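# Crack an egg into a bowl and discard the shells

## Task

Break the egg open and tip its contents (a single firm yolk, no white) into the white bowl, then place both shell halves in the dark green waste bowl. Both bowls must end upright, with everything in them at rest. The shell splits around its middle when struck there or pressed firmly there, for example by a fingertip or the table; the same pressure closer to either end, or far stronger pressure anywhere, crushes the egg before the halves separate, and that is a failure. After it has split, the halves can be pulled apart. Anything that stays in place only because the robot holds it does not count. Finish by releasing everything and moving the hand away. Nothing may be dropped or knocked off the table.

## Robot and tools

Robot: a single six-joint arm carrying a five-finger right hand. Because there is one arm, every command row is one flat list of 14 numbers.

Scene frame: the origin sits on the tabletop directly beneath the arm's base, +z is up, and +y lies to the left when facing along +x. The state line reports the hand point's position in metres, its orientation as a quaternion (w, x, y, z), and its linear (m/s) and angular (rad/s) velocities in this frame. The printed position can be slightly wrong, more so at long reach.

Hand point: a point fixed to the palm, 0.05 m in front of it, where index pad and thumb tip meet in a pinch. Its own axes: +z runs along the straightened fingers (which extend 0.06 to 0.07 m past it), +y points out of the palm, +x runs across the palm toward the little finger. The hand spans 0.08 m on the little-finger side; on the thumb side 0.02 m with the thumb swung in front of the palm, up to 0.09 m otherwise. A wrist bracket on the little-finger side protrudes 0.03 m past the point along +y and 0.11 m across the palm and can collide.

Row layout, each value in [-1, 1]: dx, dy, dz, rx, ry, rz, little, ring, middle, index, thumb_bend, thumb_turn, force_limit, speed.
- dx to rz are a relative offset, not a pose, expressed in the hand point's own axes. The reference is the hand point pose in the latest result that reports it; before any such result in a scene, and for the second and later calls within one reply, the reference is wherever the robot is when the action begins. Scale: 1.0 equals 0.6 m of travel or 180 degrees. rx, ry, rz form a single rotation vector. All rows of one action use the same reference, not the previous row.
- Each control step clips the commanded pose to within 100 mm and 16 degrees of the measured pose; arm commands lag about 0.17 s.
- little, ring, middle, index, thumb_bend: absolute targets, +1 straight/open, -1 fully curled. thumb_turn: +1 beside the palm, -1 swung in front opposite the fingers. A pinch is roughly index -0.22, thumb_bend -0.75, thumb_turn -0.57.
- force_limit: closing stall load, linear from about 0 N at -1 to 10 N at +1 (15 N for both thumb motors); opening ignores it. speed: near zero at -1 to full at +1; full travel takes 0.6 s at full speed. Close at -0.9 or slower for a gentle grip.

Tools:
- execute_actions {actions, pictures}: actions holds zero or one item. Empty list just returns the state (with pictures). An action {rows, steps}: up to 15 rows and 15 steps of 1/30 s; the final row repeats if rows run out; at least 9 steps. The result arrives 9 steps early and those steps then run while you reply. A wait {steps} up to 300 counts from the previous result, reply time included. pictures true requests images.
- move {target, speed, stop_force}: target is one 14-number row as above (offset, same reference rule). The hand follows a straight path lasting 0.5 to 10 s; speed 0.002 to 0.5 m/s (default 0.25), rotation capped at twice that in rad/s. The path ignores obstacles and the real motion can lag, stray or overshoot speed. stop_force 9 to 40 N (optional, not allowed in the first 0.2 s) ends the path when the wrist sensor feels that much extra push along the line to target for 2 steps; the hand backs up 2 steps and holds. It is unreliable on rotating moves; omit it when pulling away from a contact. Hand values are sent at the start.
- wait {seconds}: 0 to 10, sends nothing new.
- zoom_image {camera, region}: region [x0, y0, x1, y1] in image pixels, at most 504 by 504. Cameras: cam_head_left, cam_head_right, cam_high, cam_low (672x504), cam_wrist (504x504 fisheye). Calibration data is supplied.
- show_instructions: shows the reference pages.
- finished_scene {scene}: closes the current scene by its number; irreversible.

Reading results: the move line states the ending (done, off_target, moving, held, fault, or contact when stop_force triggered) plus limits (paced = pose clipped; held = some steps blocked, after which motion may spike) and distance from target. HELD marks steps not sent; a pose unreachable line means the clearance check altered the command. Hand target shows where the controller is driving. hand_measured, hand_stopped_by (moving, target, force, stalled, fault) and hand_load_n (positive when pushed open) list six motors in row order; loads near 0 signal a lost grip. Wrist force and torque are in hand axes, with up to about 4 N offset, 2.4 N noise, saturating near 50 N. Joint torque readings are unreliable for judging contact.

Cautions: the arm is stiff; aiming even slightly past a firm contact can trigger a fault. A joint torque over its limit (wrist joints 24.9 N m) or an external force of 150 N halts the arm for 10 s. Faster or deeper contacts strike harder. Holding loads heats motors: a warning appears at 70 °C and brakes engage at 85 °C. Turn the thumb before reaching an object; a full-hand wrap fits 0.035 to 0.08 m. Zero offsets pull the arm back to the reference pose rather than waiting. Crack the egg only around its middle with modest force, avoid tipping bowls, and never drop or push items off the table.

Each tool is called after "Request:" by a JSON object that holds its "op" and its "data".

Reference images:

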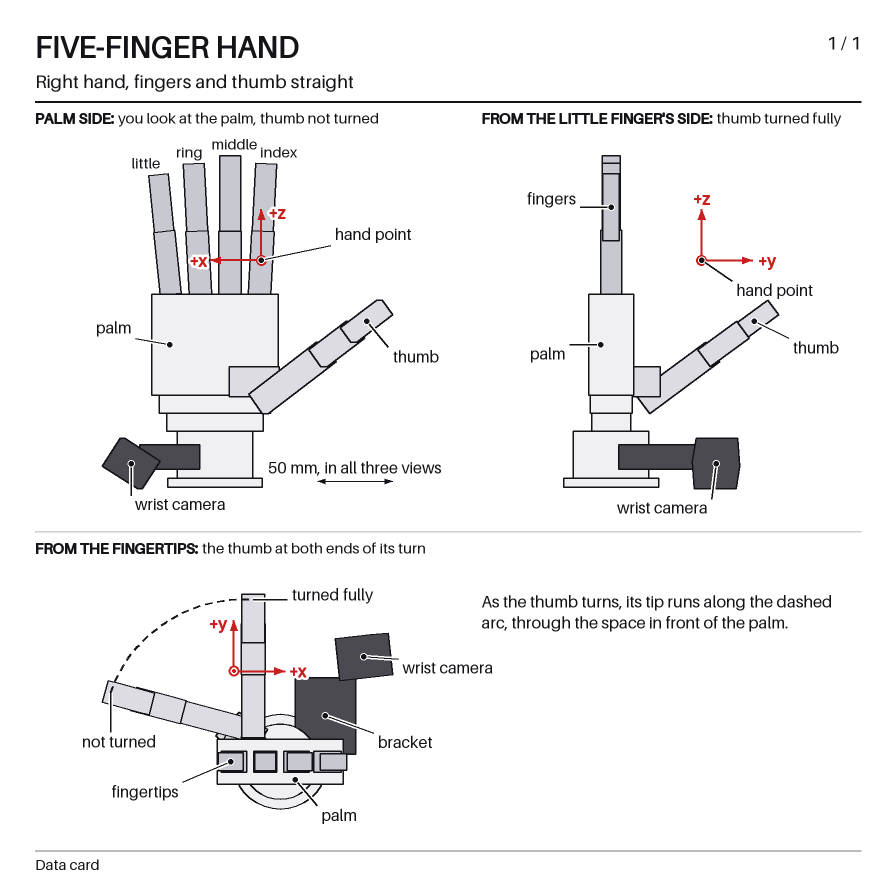

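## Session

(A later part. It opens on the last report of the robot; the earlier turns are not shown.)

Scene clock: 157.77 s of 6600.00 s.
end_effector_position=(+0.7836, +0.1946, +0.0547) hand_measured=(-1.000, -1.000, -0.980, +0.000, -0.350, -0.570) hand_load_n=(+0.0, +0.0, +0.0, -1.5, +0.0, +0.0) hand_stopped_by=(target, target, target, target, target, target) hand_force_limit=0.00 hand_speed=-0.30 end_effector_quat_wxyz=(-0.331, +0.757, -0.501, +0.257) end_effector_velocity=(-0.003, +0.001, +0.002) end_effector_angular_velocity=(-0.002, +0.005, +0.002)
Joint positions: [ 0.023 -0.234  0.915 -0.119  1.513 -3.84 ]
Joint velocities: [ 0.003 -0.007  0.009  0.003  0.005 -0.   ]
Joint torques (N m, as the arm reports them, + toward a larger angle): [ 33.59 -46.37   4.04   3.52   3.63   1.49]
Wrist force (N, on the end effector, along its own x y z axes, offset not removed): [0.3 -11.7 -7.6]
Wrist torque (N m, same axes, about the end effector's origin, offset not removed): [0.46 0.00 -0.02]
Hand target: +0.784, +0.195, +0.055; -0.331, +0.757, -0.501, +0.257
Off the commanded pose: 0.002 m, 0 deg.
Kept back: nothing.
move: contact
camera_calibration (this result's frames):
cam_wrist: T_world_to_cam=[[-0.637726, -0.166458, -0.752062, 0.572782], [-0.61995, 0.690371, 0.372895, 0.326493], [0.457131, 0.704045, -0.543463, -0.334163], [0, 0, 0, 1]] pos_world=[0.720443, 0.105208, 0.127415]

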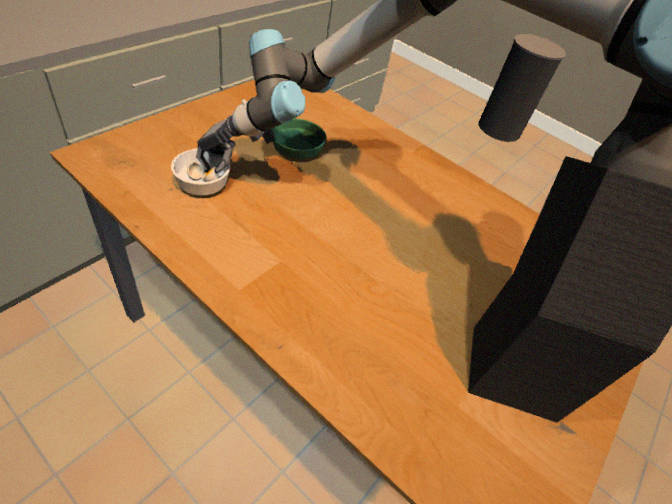

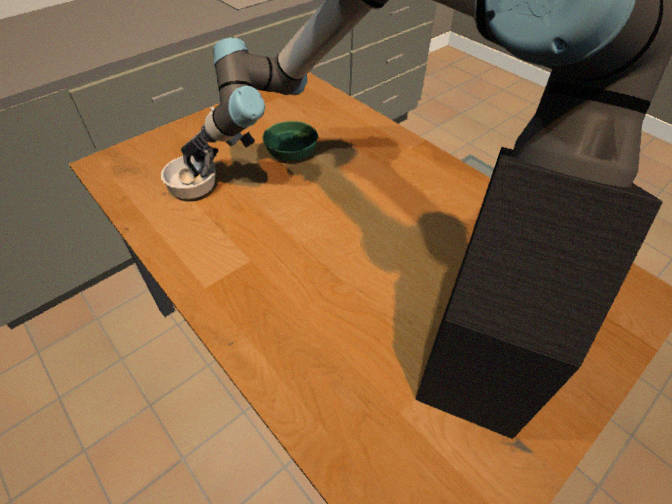

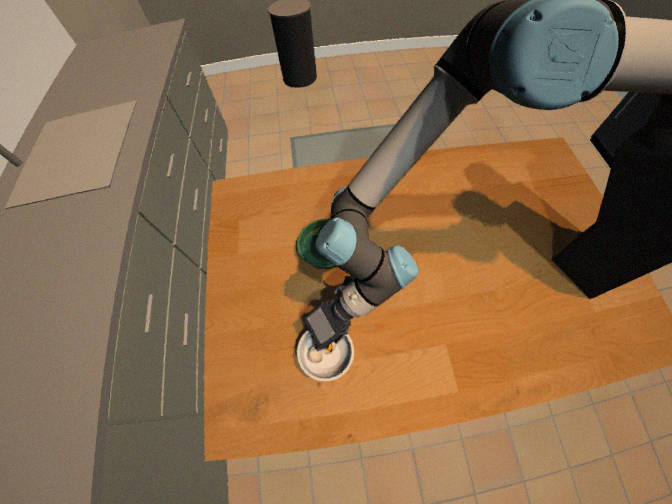

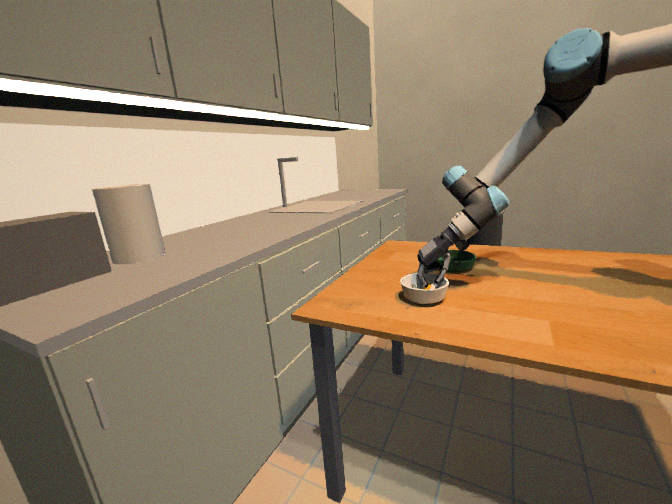

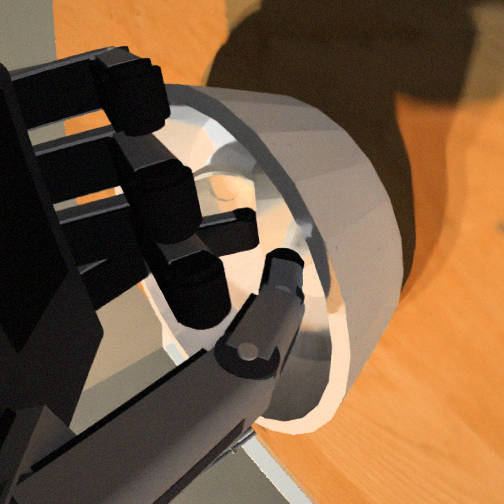

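Index on yolk; try pinching.

Request:
{"op": "move", "data": {"target": [0,-0.001,-0.001,0,0,0,-1,-1,-0.98,-0.4,-0.7,-0.6,0,-0.85]}}

Request:
{"op": "move", "data": {"target": [-0.04,-0.02,-0.017,0,0,0,-1,-1,-0.98,-0.4,-0.7,-0.6,0,-0.85], "speed": 0.03}}

Request:
{"op": "zoom_image", "data": {"camera": "cam_head_left", "region": [160,120,250,210]}}

Scene clock: 159.73 s of 6600.00 s.
end_effector_position=(+0.7835, +0.1947, +0.0556) hand_measured=(-1.000, -1.000, -0.980, -0.256, -0.544, -0.600) hand_load_n=(+0.0, +0.0, +0.0, +6.0, +7.0, +0.0) hand_stopped_by=(target, target, target, force, force, target) hand_force_limit=0.00 hand_speed=-0.85 end_effector_quat_wxyz=(-0.331, +0.757, -0.501, +0.257) end_effector_velocity=(+0.000, -0.001, +0.000) end_effector_angular_velocity=(-0.001, +0.001, -0.001)
Joint positions: [ 0.024 -0.236  0.917 -0.119  1.513 -3.839]
Joint velocities: [-0.    -0.001 -0.     0.001  0.002 -0.   ]
Joint torques (N m, as the arm reports them, + toward a larger angle): [ 20.63 -57.54  -3.54  -0.2    1.58  -1.43]
Wrist force (N, on the end effector, along its own x y z axes, offset not removed): [-1.2 -0.1 -1.0]
Wrist torque (N m, same axes, about the end effector's origin, offset not removed): [0.17 0.23 0.03]
Hand target: +0.784, +0.195, +0.056; -0.331, +0.757, -0.501, +0.257
Off the commanded pose: 0.000 m, 0 deg.
Kept back: nothing.
move: done
camera_calibration (this result's frames):
cam_wrist: T_world_to_cam=[[-0.637704, -0.166477, -0.752076, 0.573376], [-0.619985, 0.690342, 0.372889, 0.326118], [0.457113, 0.704069, -0.543447, -0.333688], [0, 0, 0, 1]] pos_world=[0.720366, 0.10526, 0.128275]

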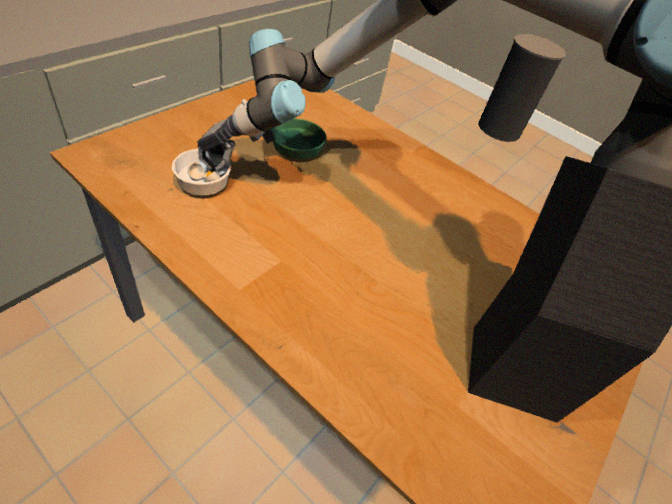

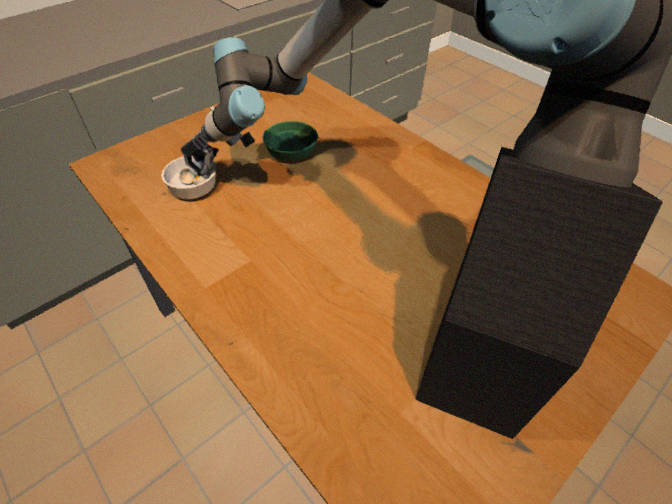

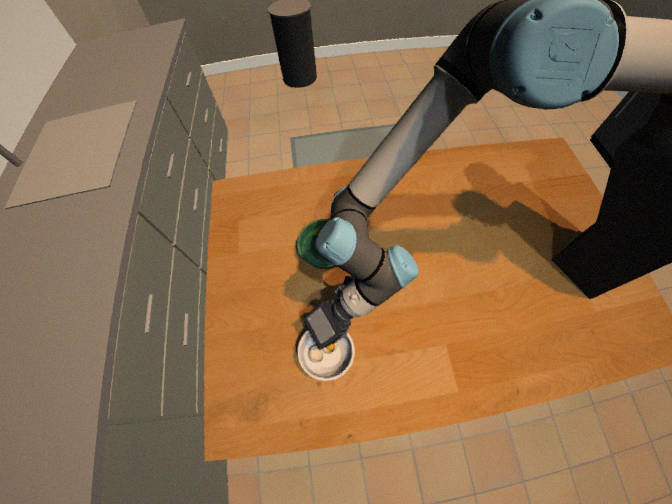

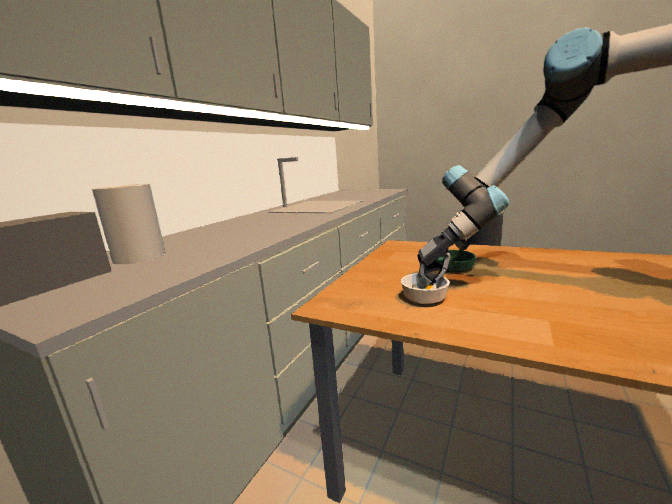

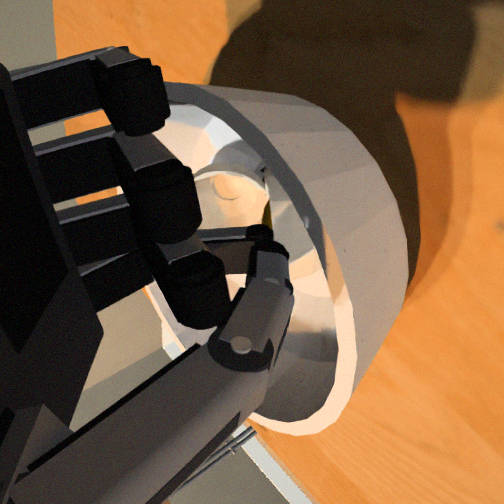

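Scene clock: 161.03 s of 6600.00 s.
end_effector_position=(+0.7745, +0.2176, +0.0698) hand_measured=(-1.000, -1.000, -0.980, -0.256, -0.544, -0.600) hand_load_n=(+0.0, +0.0, +0.0, +6.0, +7.0, +0.0) hand_stopped_by=(target, target, target, force, force, target) hand_force_limit=0.00 hand_speed=-0.85 end_effector_quat_wxyz=(-0.331, +0.757, -0.501, +0.257) end_effector_velocity=(-0.001, +0.003, +0.001) end_effector_angular_velocity=(+0.002, -0.000, +0.001)
Joint positions: [ 0.062 -0.255  0.958 -0.142  1.546 -3.819]
Joint velocities: [ 0.003 -0.001  0.003 -0.001  0.001  0.002]
Joint torques (N m, as the arm reports them, + toward a larger angle): [ 40.73 -57.27  -3.12  -0.57   1.58   1.48]
Wrist force (N, on the end effector, along its own x y z axes, offset not removed): [-3.2 1.2 2.8]
Wrist torque (N m, same axes, about the end effector's origin, offset not removed): [-0.14 0.52 -0.16]
Hand target: +0.774, +0.218, +0.070; -0.331, +0.757, -0.501, +0.257
Off the commanded pose: 0.000 m, 0 deg.
Kept back: nothing.
move: done
camera_calibration (this result's frames):
cam_wrist: T_world_to_cam=[[-0.637698, -0.166439, -0.75209, 0.582171], [-0.619982, 0.690333, 0.372911, 0.299412], [0.457126, 0.704087, -0.543413, -0.337987], [0, 0, 0, 1]] pos_world=[0.711382, 0.128174, 0.142524]

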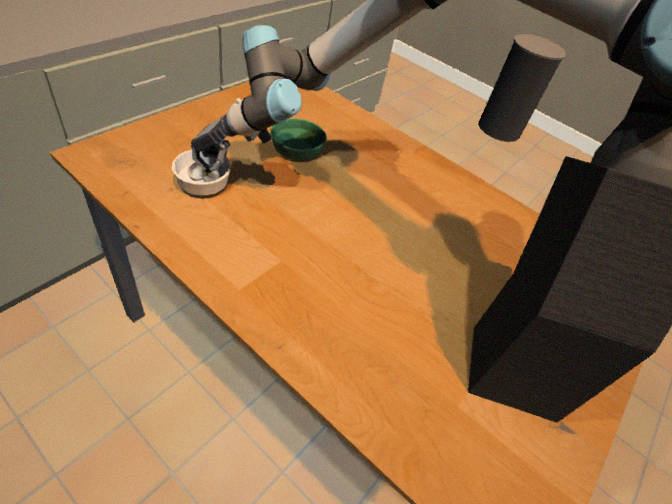

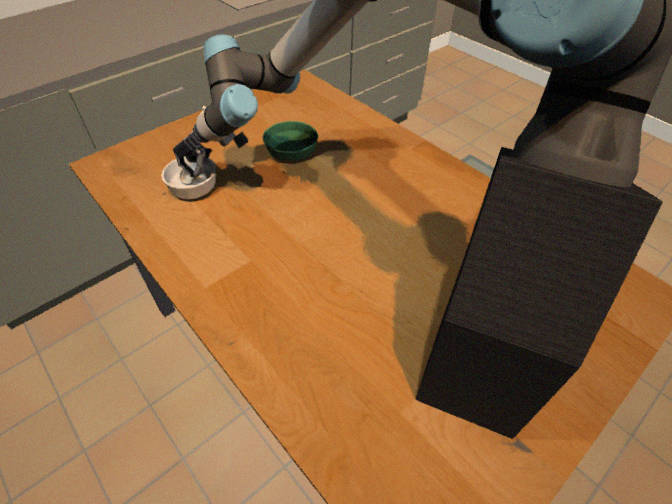

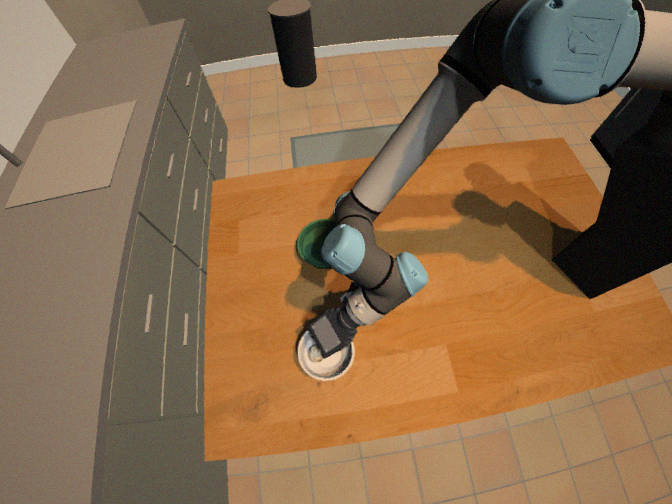

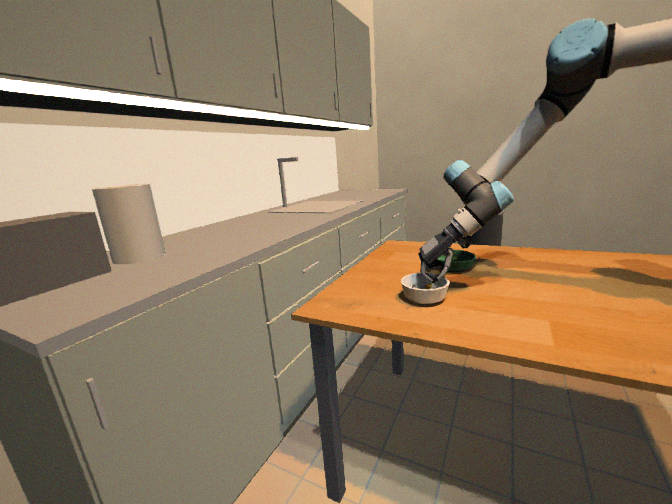

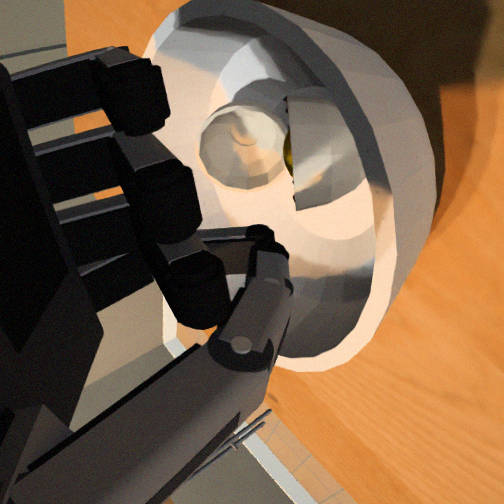

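Region (160, 120, 250, 210) of cam_head_left's 672x504 image, scaled by 5.600, with more detail than that image has.

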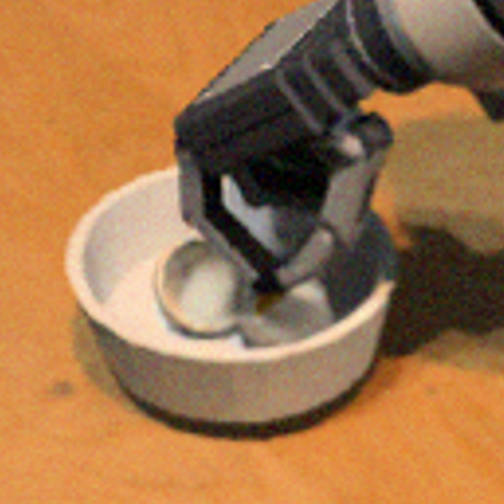

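Request:
{"op": "move", "data": {"target": [0.041,0.004,0.003,0,0,0,-1,-1,-0.98,-0.12,-0.2,-0.6,0,-0.5], "speed": 0.04}}

Request:
{"op": "move", "data": {"target": [-0.002,0.028,0.024,0,0,0,-1,-1,-0.98,-0.12,-0.2,-0.6,0,-0.5], "speed": 0.01, "stop_force": 9}}

Request:
{"op": "zoom_image", "data": {"camera": "cam_head_left", "region": [170,130,240,200]}}

Scene clock: 162.53 s of 6600.00 s.
end_effector_position=(+0.7833, +0.1948, +0.0682) hand_measured=(-1.000, -1.000, -0.980, -0.120, -0.200, -0.600) hand_load_n=(+0.0, +0.0, +0.0, +0.0, +0.0, +0.0) hand_stopped_by=(target, target, target, target, target, target) hand_force_limit=0.00 hand_speed=-0.50 end_effector_quat_wxyz=(-0.331, +0.757, -0.501, +0.257) end_effector_velocity=(+0.001, -0.002, -0.000) end_effector_angular_velocity=(-0.000, +0.001, +0.000)
Joint positions: [ 0.031 -0.261  0.941 -0.117  1.52  -3.835]
Joint velocities: [-0.003 -0.    -0.002  0.003 -0.002 -0.002]
Joint torques (N m, as the arm reports them, + toward a larger angle): [ 15.12 -58.8  -15.04   2.15  -2.52  -1.37]
Wrist force (N, on the end effector, along its own x y z axes, offset not removed): [2.3 3.9 -1.1]
Wrist torque (N m, same axes, about the end effector's origin, offset not removed): [0.70 -0.26 0.51]
Hand target: +0.783, +0.195, +0.068; -0.331, +0.757, -0.501, +0.257
Off the commanded pose: 0.000 m, 0 deg.
Kept back: nothing.
move: done
camera_calibration (this result's frames):
cam_wrist: T_world_to_cam=[[-0.637701, -0.16647, -0.752081, 0.582782], [-0.619985, 0.690341, 0.372891, 0.321234], [0.457117, 0.704072, -0.54344, -0.326782], [0, 0, 0, 1]] pos_world=[0.720179, 0.105333, 0.140927]

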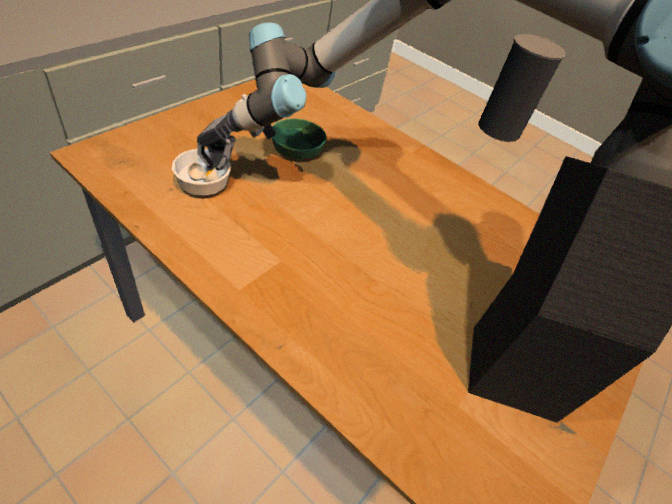

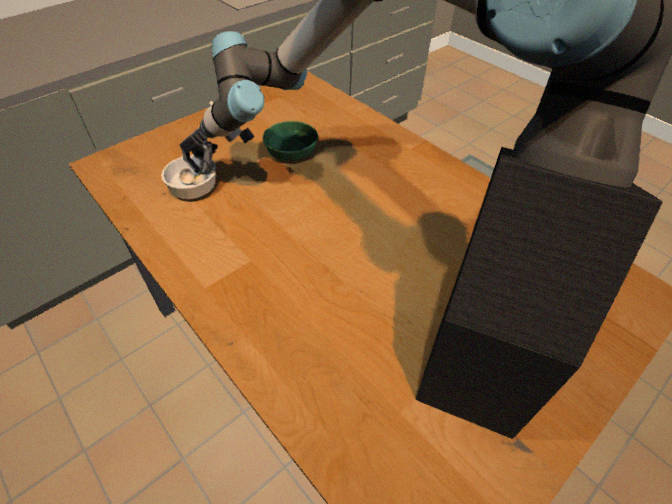

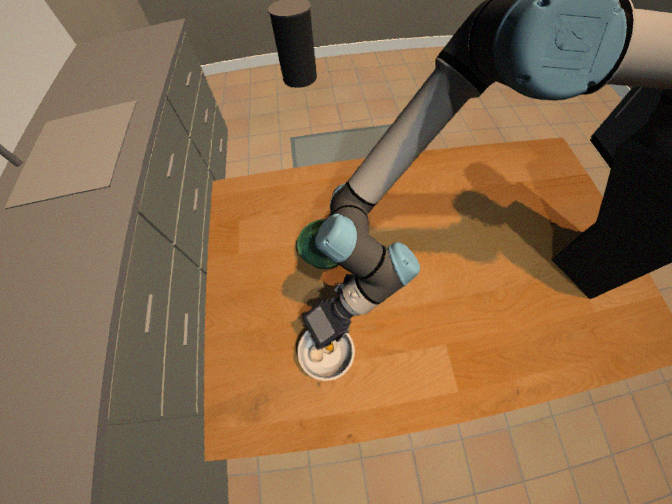

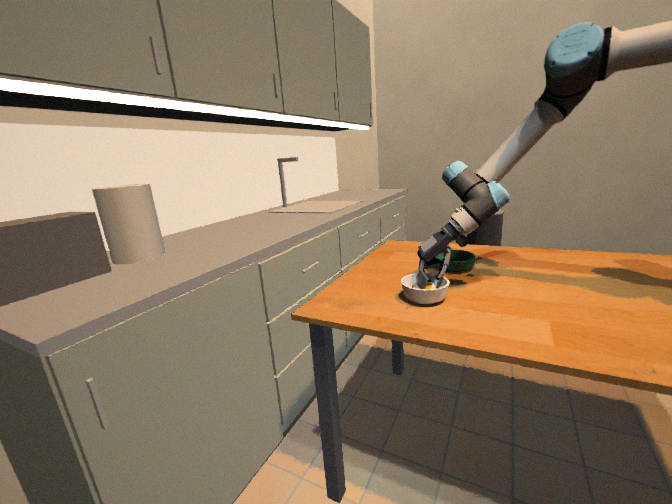

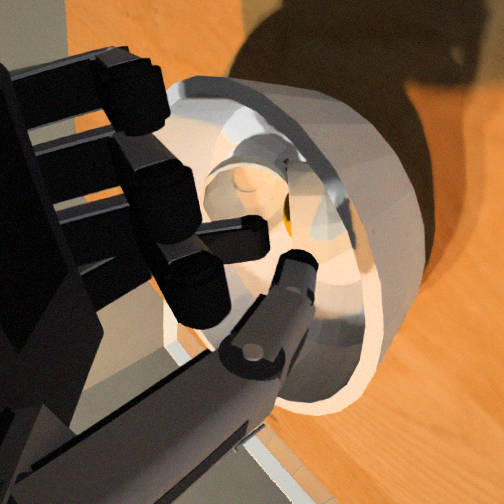

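Scene clock: 164.33 s of 6600.00 s.
end_effector_position=(+0.7835, +0.1945, +0.0540) hand_measured=(-1.000, -1.000, -0.980, -0.120, -0.200, -0.600) hand_load_n=(+0.0, +0.0, +0.0, -5.0, +0.0, +0.0) hand_stopped_by=(target, target, target, target, target, target) hand_force_limit=0.00 hand_speed=-0.50 end_effector_quat_wxyz=(-0.331, +0.757, -0.501, +0.258) end_effector_velocity=(-0.000, -0.001, +0.002) end_effector_angular_velocity=(-0.002, +0.000, -0.001)
Joint positions: [ 0.022 -0.233  0.915 -0.12   1.512 -3.84 ]
Joint velocities: [ 0.001 -0.005  0.006 -0.001  0.003  0.   ]
Joint torques (N m, as the arm reports them, + toward a larger angle): [ 35.31 -49.43  -0.04   2.42   3.02   0.6 ]
Wrist force (N, on the end effector, along its own x y z axes, offset not removed): [-2.7 -8.9 -3.1]
Wrist torque (N m, same axes, about the end effector's origin, offset not removed): [0.02 0.51 0.00]
Hand target: +0.783, +0.195, +0.054; -0.331, +0.757, -0.501, +0.257
Off the commanded pose: 0.008 m, 0 deg.
Kept back: nothing.
move: contact
camera_calibration (this result's frames):
cam_wrist: T_world_to_cam=[[-0.637486, -0.166441, -0.752269, 0.57203], [-0.619975, 0.690507, 0.372601, 0.326792], [0.457431, 0.703916, -0.543378, -0.334613], [0, 0, 0, 1]] pos_world=[0.720326, 0.105096, 0.126736]

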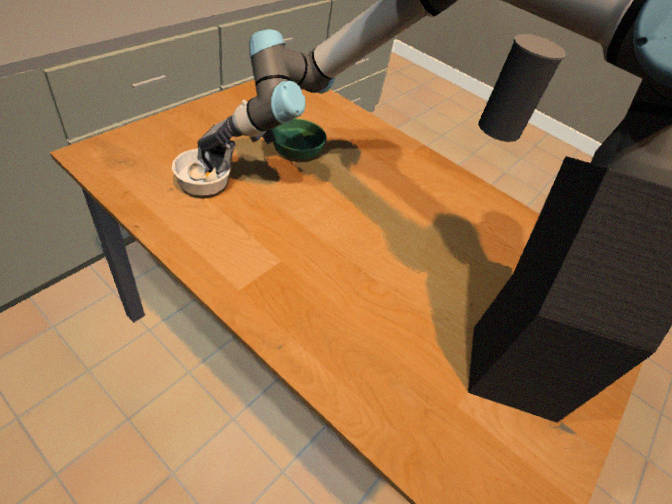

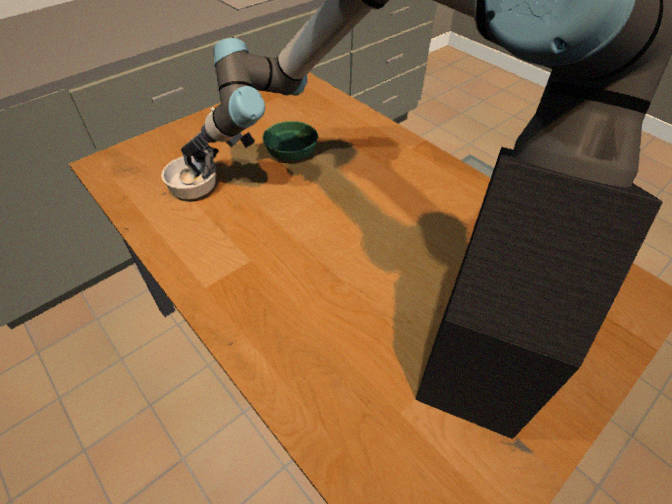

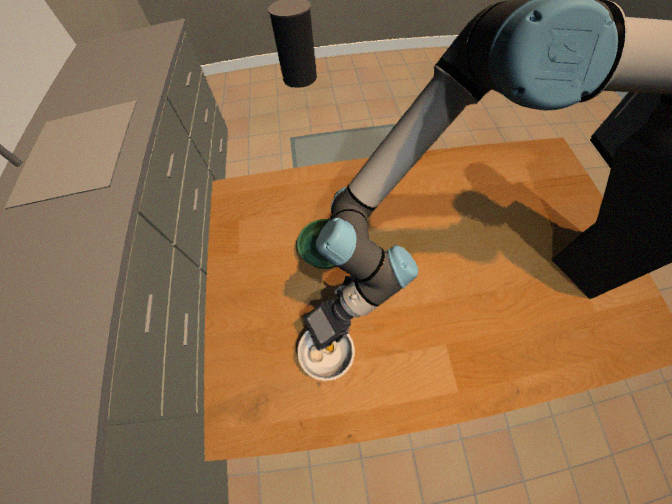

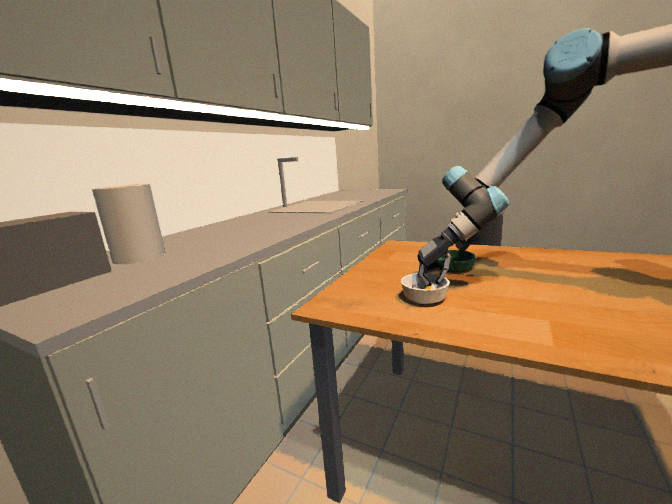

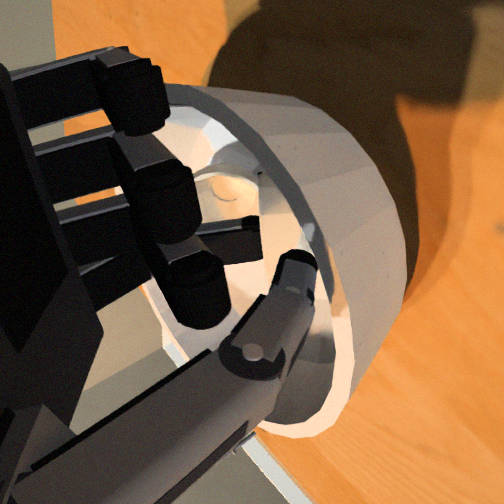

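Region (170, 130, 240, 200) of cam_head_left's 672x504 image, scaled by 7.200, with more detail than that image has.

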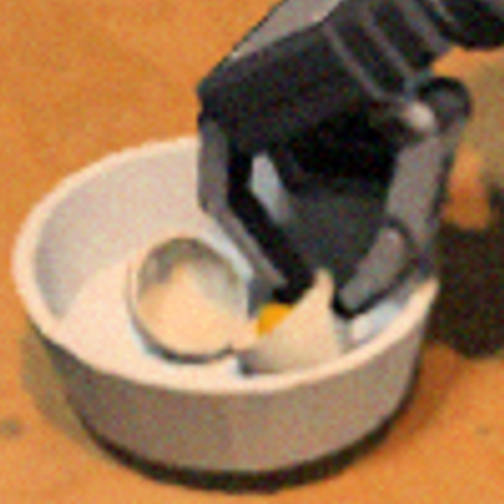

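Index tip is inside the rim. Close thumb only.

Request:
{"op": "move", "data": {"target": [0,0,0,0,0,0,-1,-1,-0.98,-0.17,-1,-0.6,0,-0.85]}}

Request:
{"op": "zoom_image", "data": {"camera": "cam_head_left", "region": [170,130,240,200]}}

Scene clock: 169.90 s of 6600.00 s.
end_effector_position=(+0.7835, +0.1945, +0.0540) hand_measured=(-1.000, -1.000, -0.980, -0.170, -1.000, -0.600) hand_load_n=(+0.0, +0.0, +0.0, -1.0, +0.0, +0.0) hand_stopped_by=(target, target, target, target, target, target) hand_force_limit=0.00 hand_speed=-0.85 end_effector_quat_wxyz=(-0.331, +0.757, -0.501, +0.258) end_effector_velocity=(-0.000, +0.000, +0.000) end_effector_angular_velocity=(+0.000, +0.001, +0.001)
Joint positions: [ 0.022 -0.233  0.915 -0.12   1.512 -3.84 ]
Joint velocities: [ 0.    -0.     0.     0.001 -0.001 -0.   ]
Joint torques (N m, as the arm reports them, + toward a larger angle): [ 12.58 -42.16 -13.93   0.31  -2.32  -1.45]
Wrist force (N, on the end effector, along its own x y z axes, offset not removed): [1.7 -0.7 -2.9]
Wrist torque (N m, same axes, about the end effector's origin, offset not removed): [0.23 -0.09 0.07]
Hand target: +0.784, +0.194, +0.054; -0.331, +0.757, -0.501, +0.258
Off the commanded pose: 0.000 m, 0 deg.
Kept back: nothing.
move: done
camera_calibration (this result's frames):
cam_wrist: T_world_to_cam=[[-0.637485, -0.166441, -0.75227, 0.572029], [-0.619975, 0.690507, 0.3726, 0.326793], [0.457432, 0.703916, -0.543377, -0.334613], [0, 0, 0, 1]] pos_world=[0.720326, 0.105096, 0.126736]

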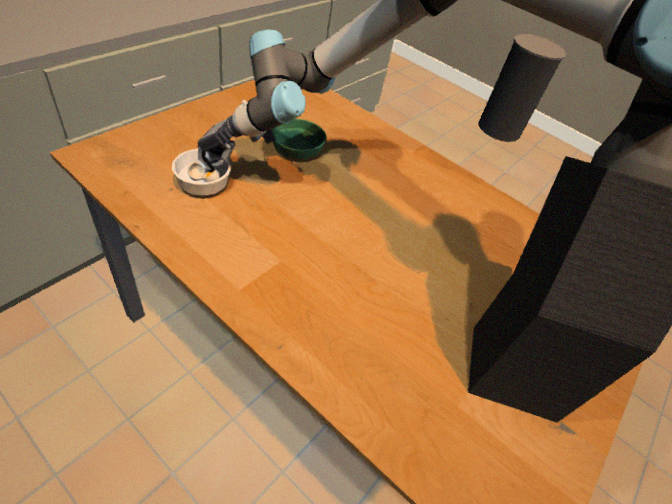

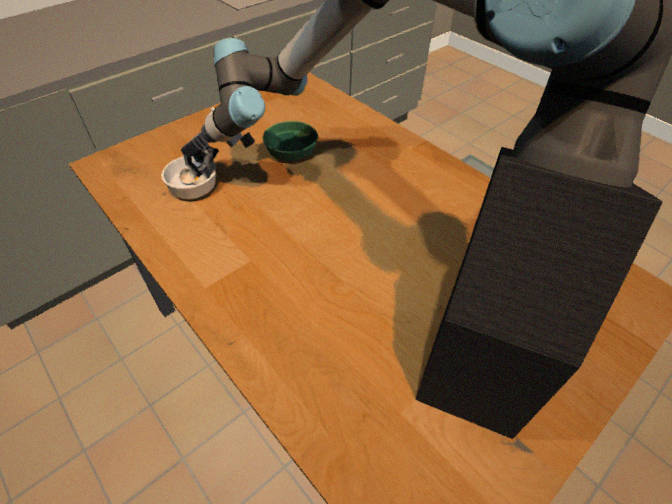

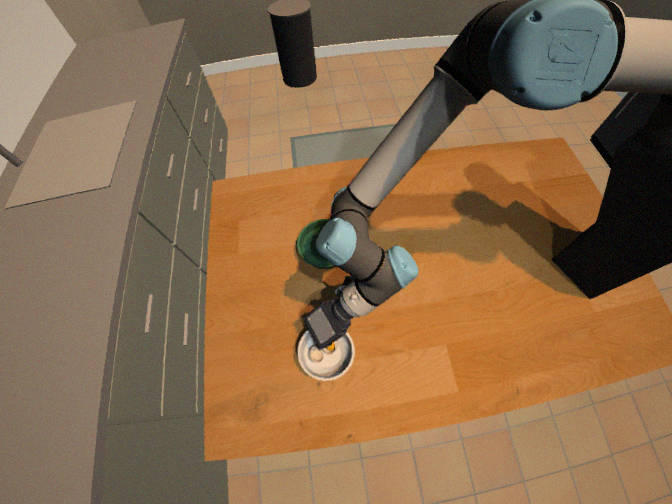

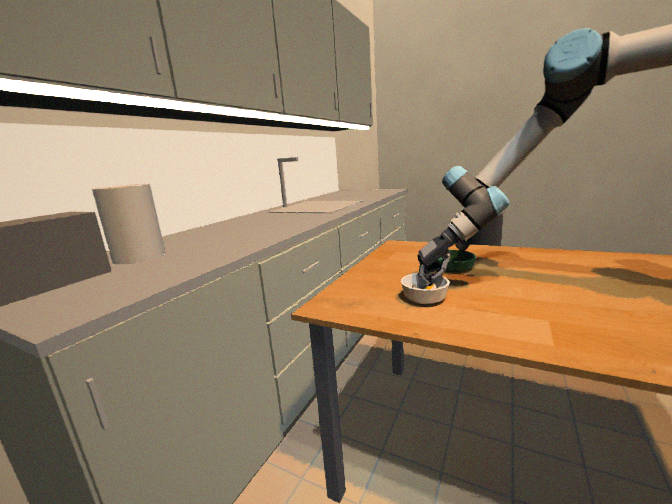

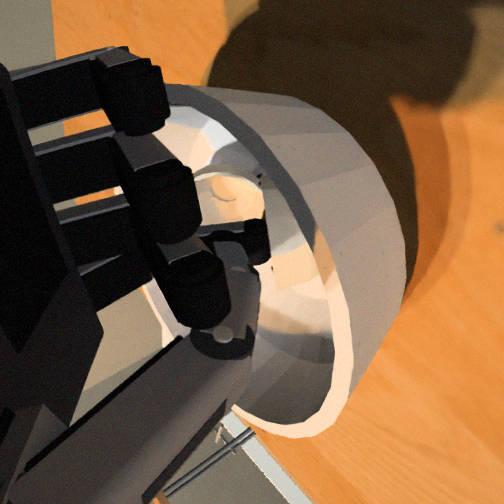

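Region (170, 130, 240, 200) of cam_head_left's 672x504 image, scaled by 7.200, with more detail than that image has.

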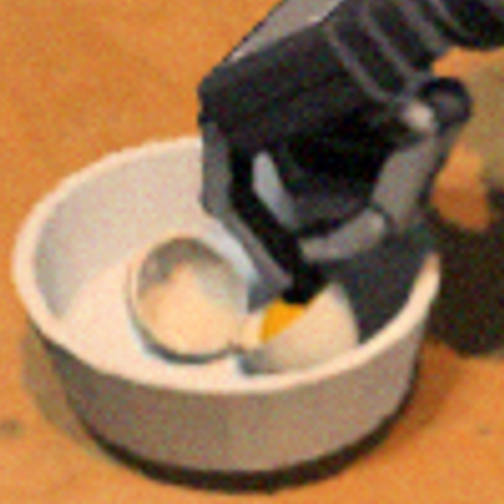

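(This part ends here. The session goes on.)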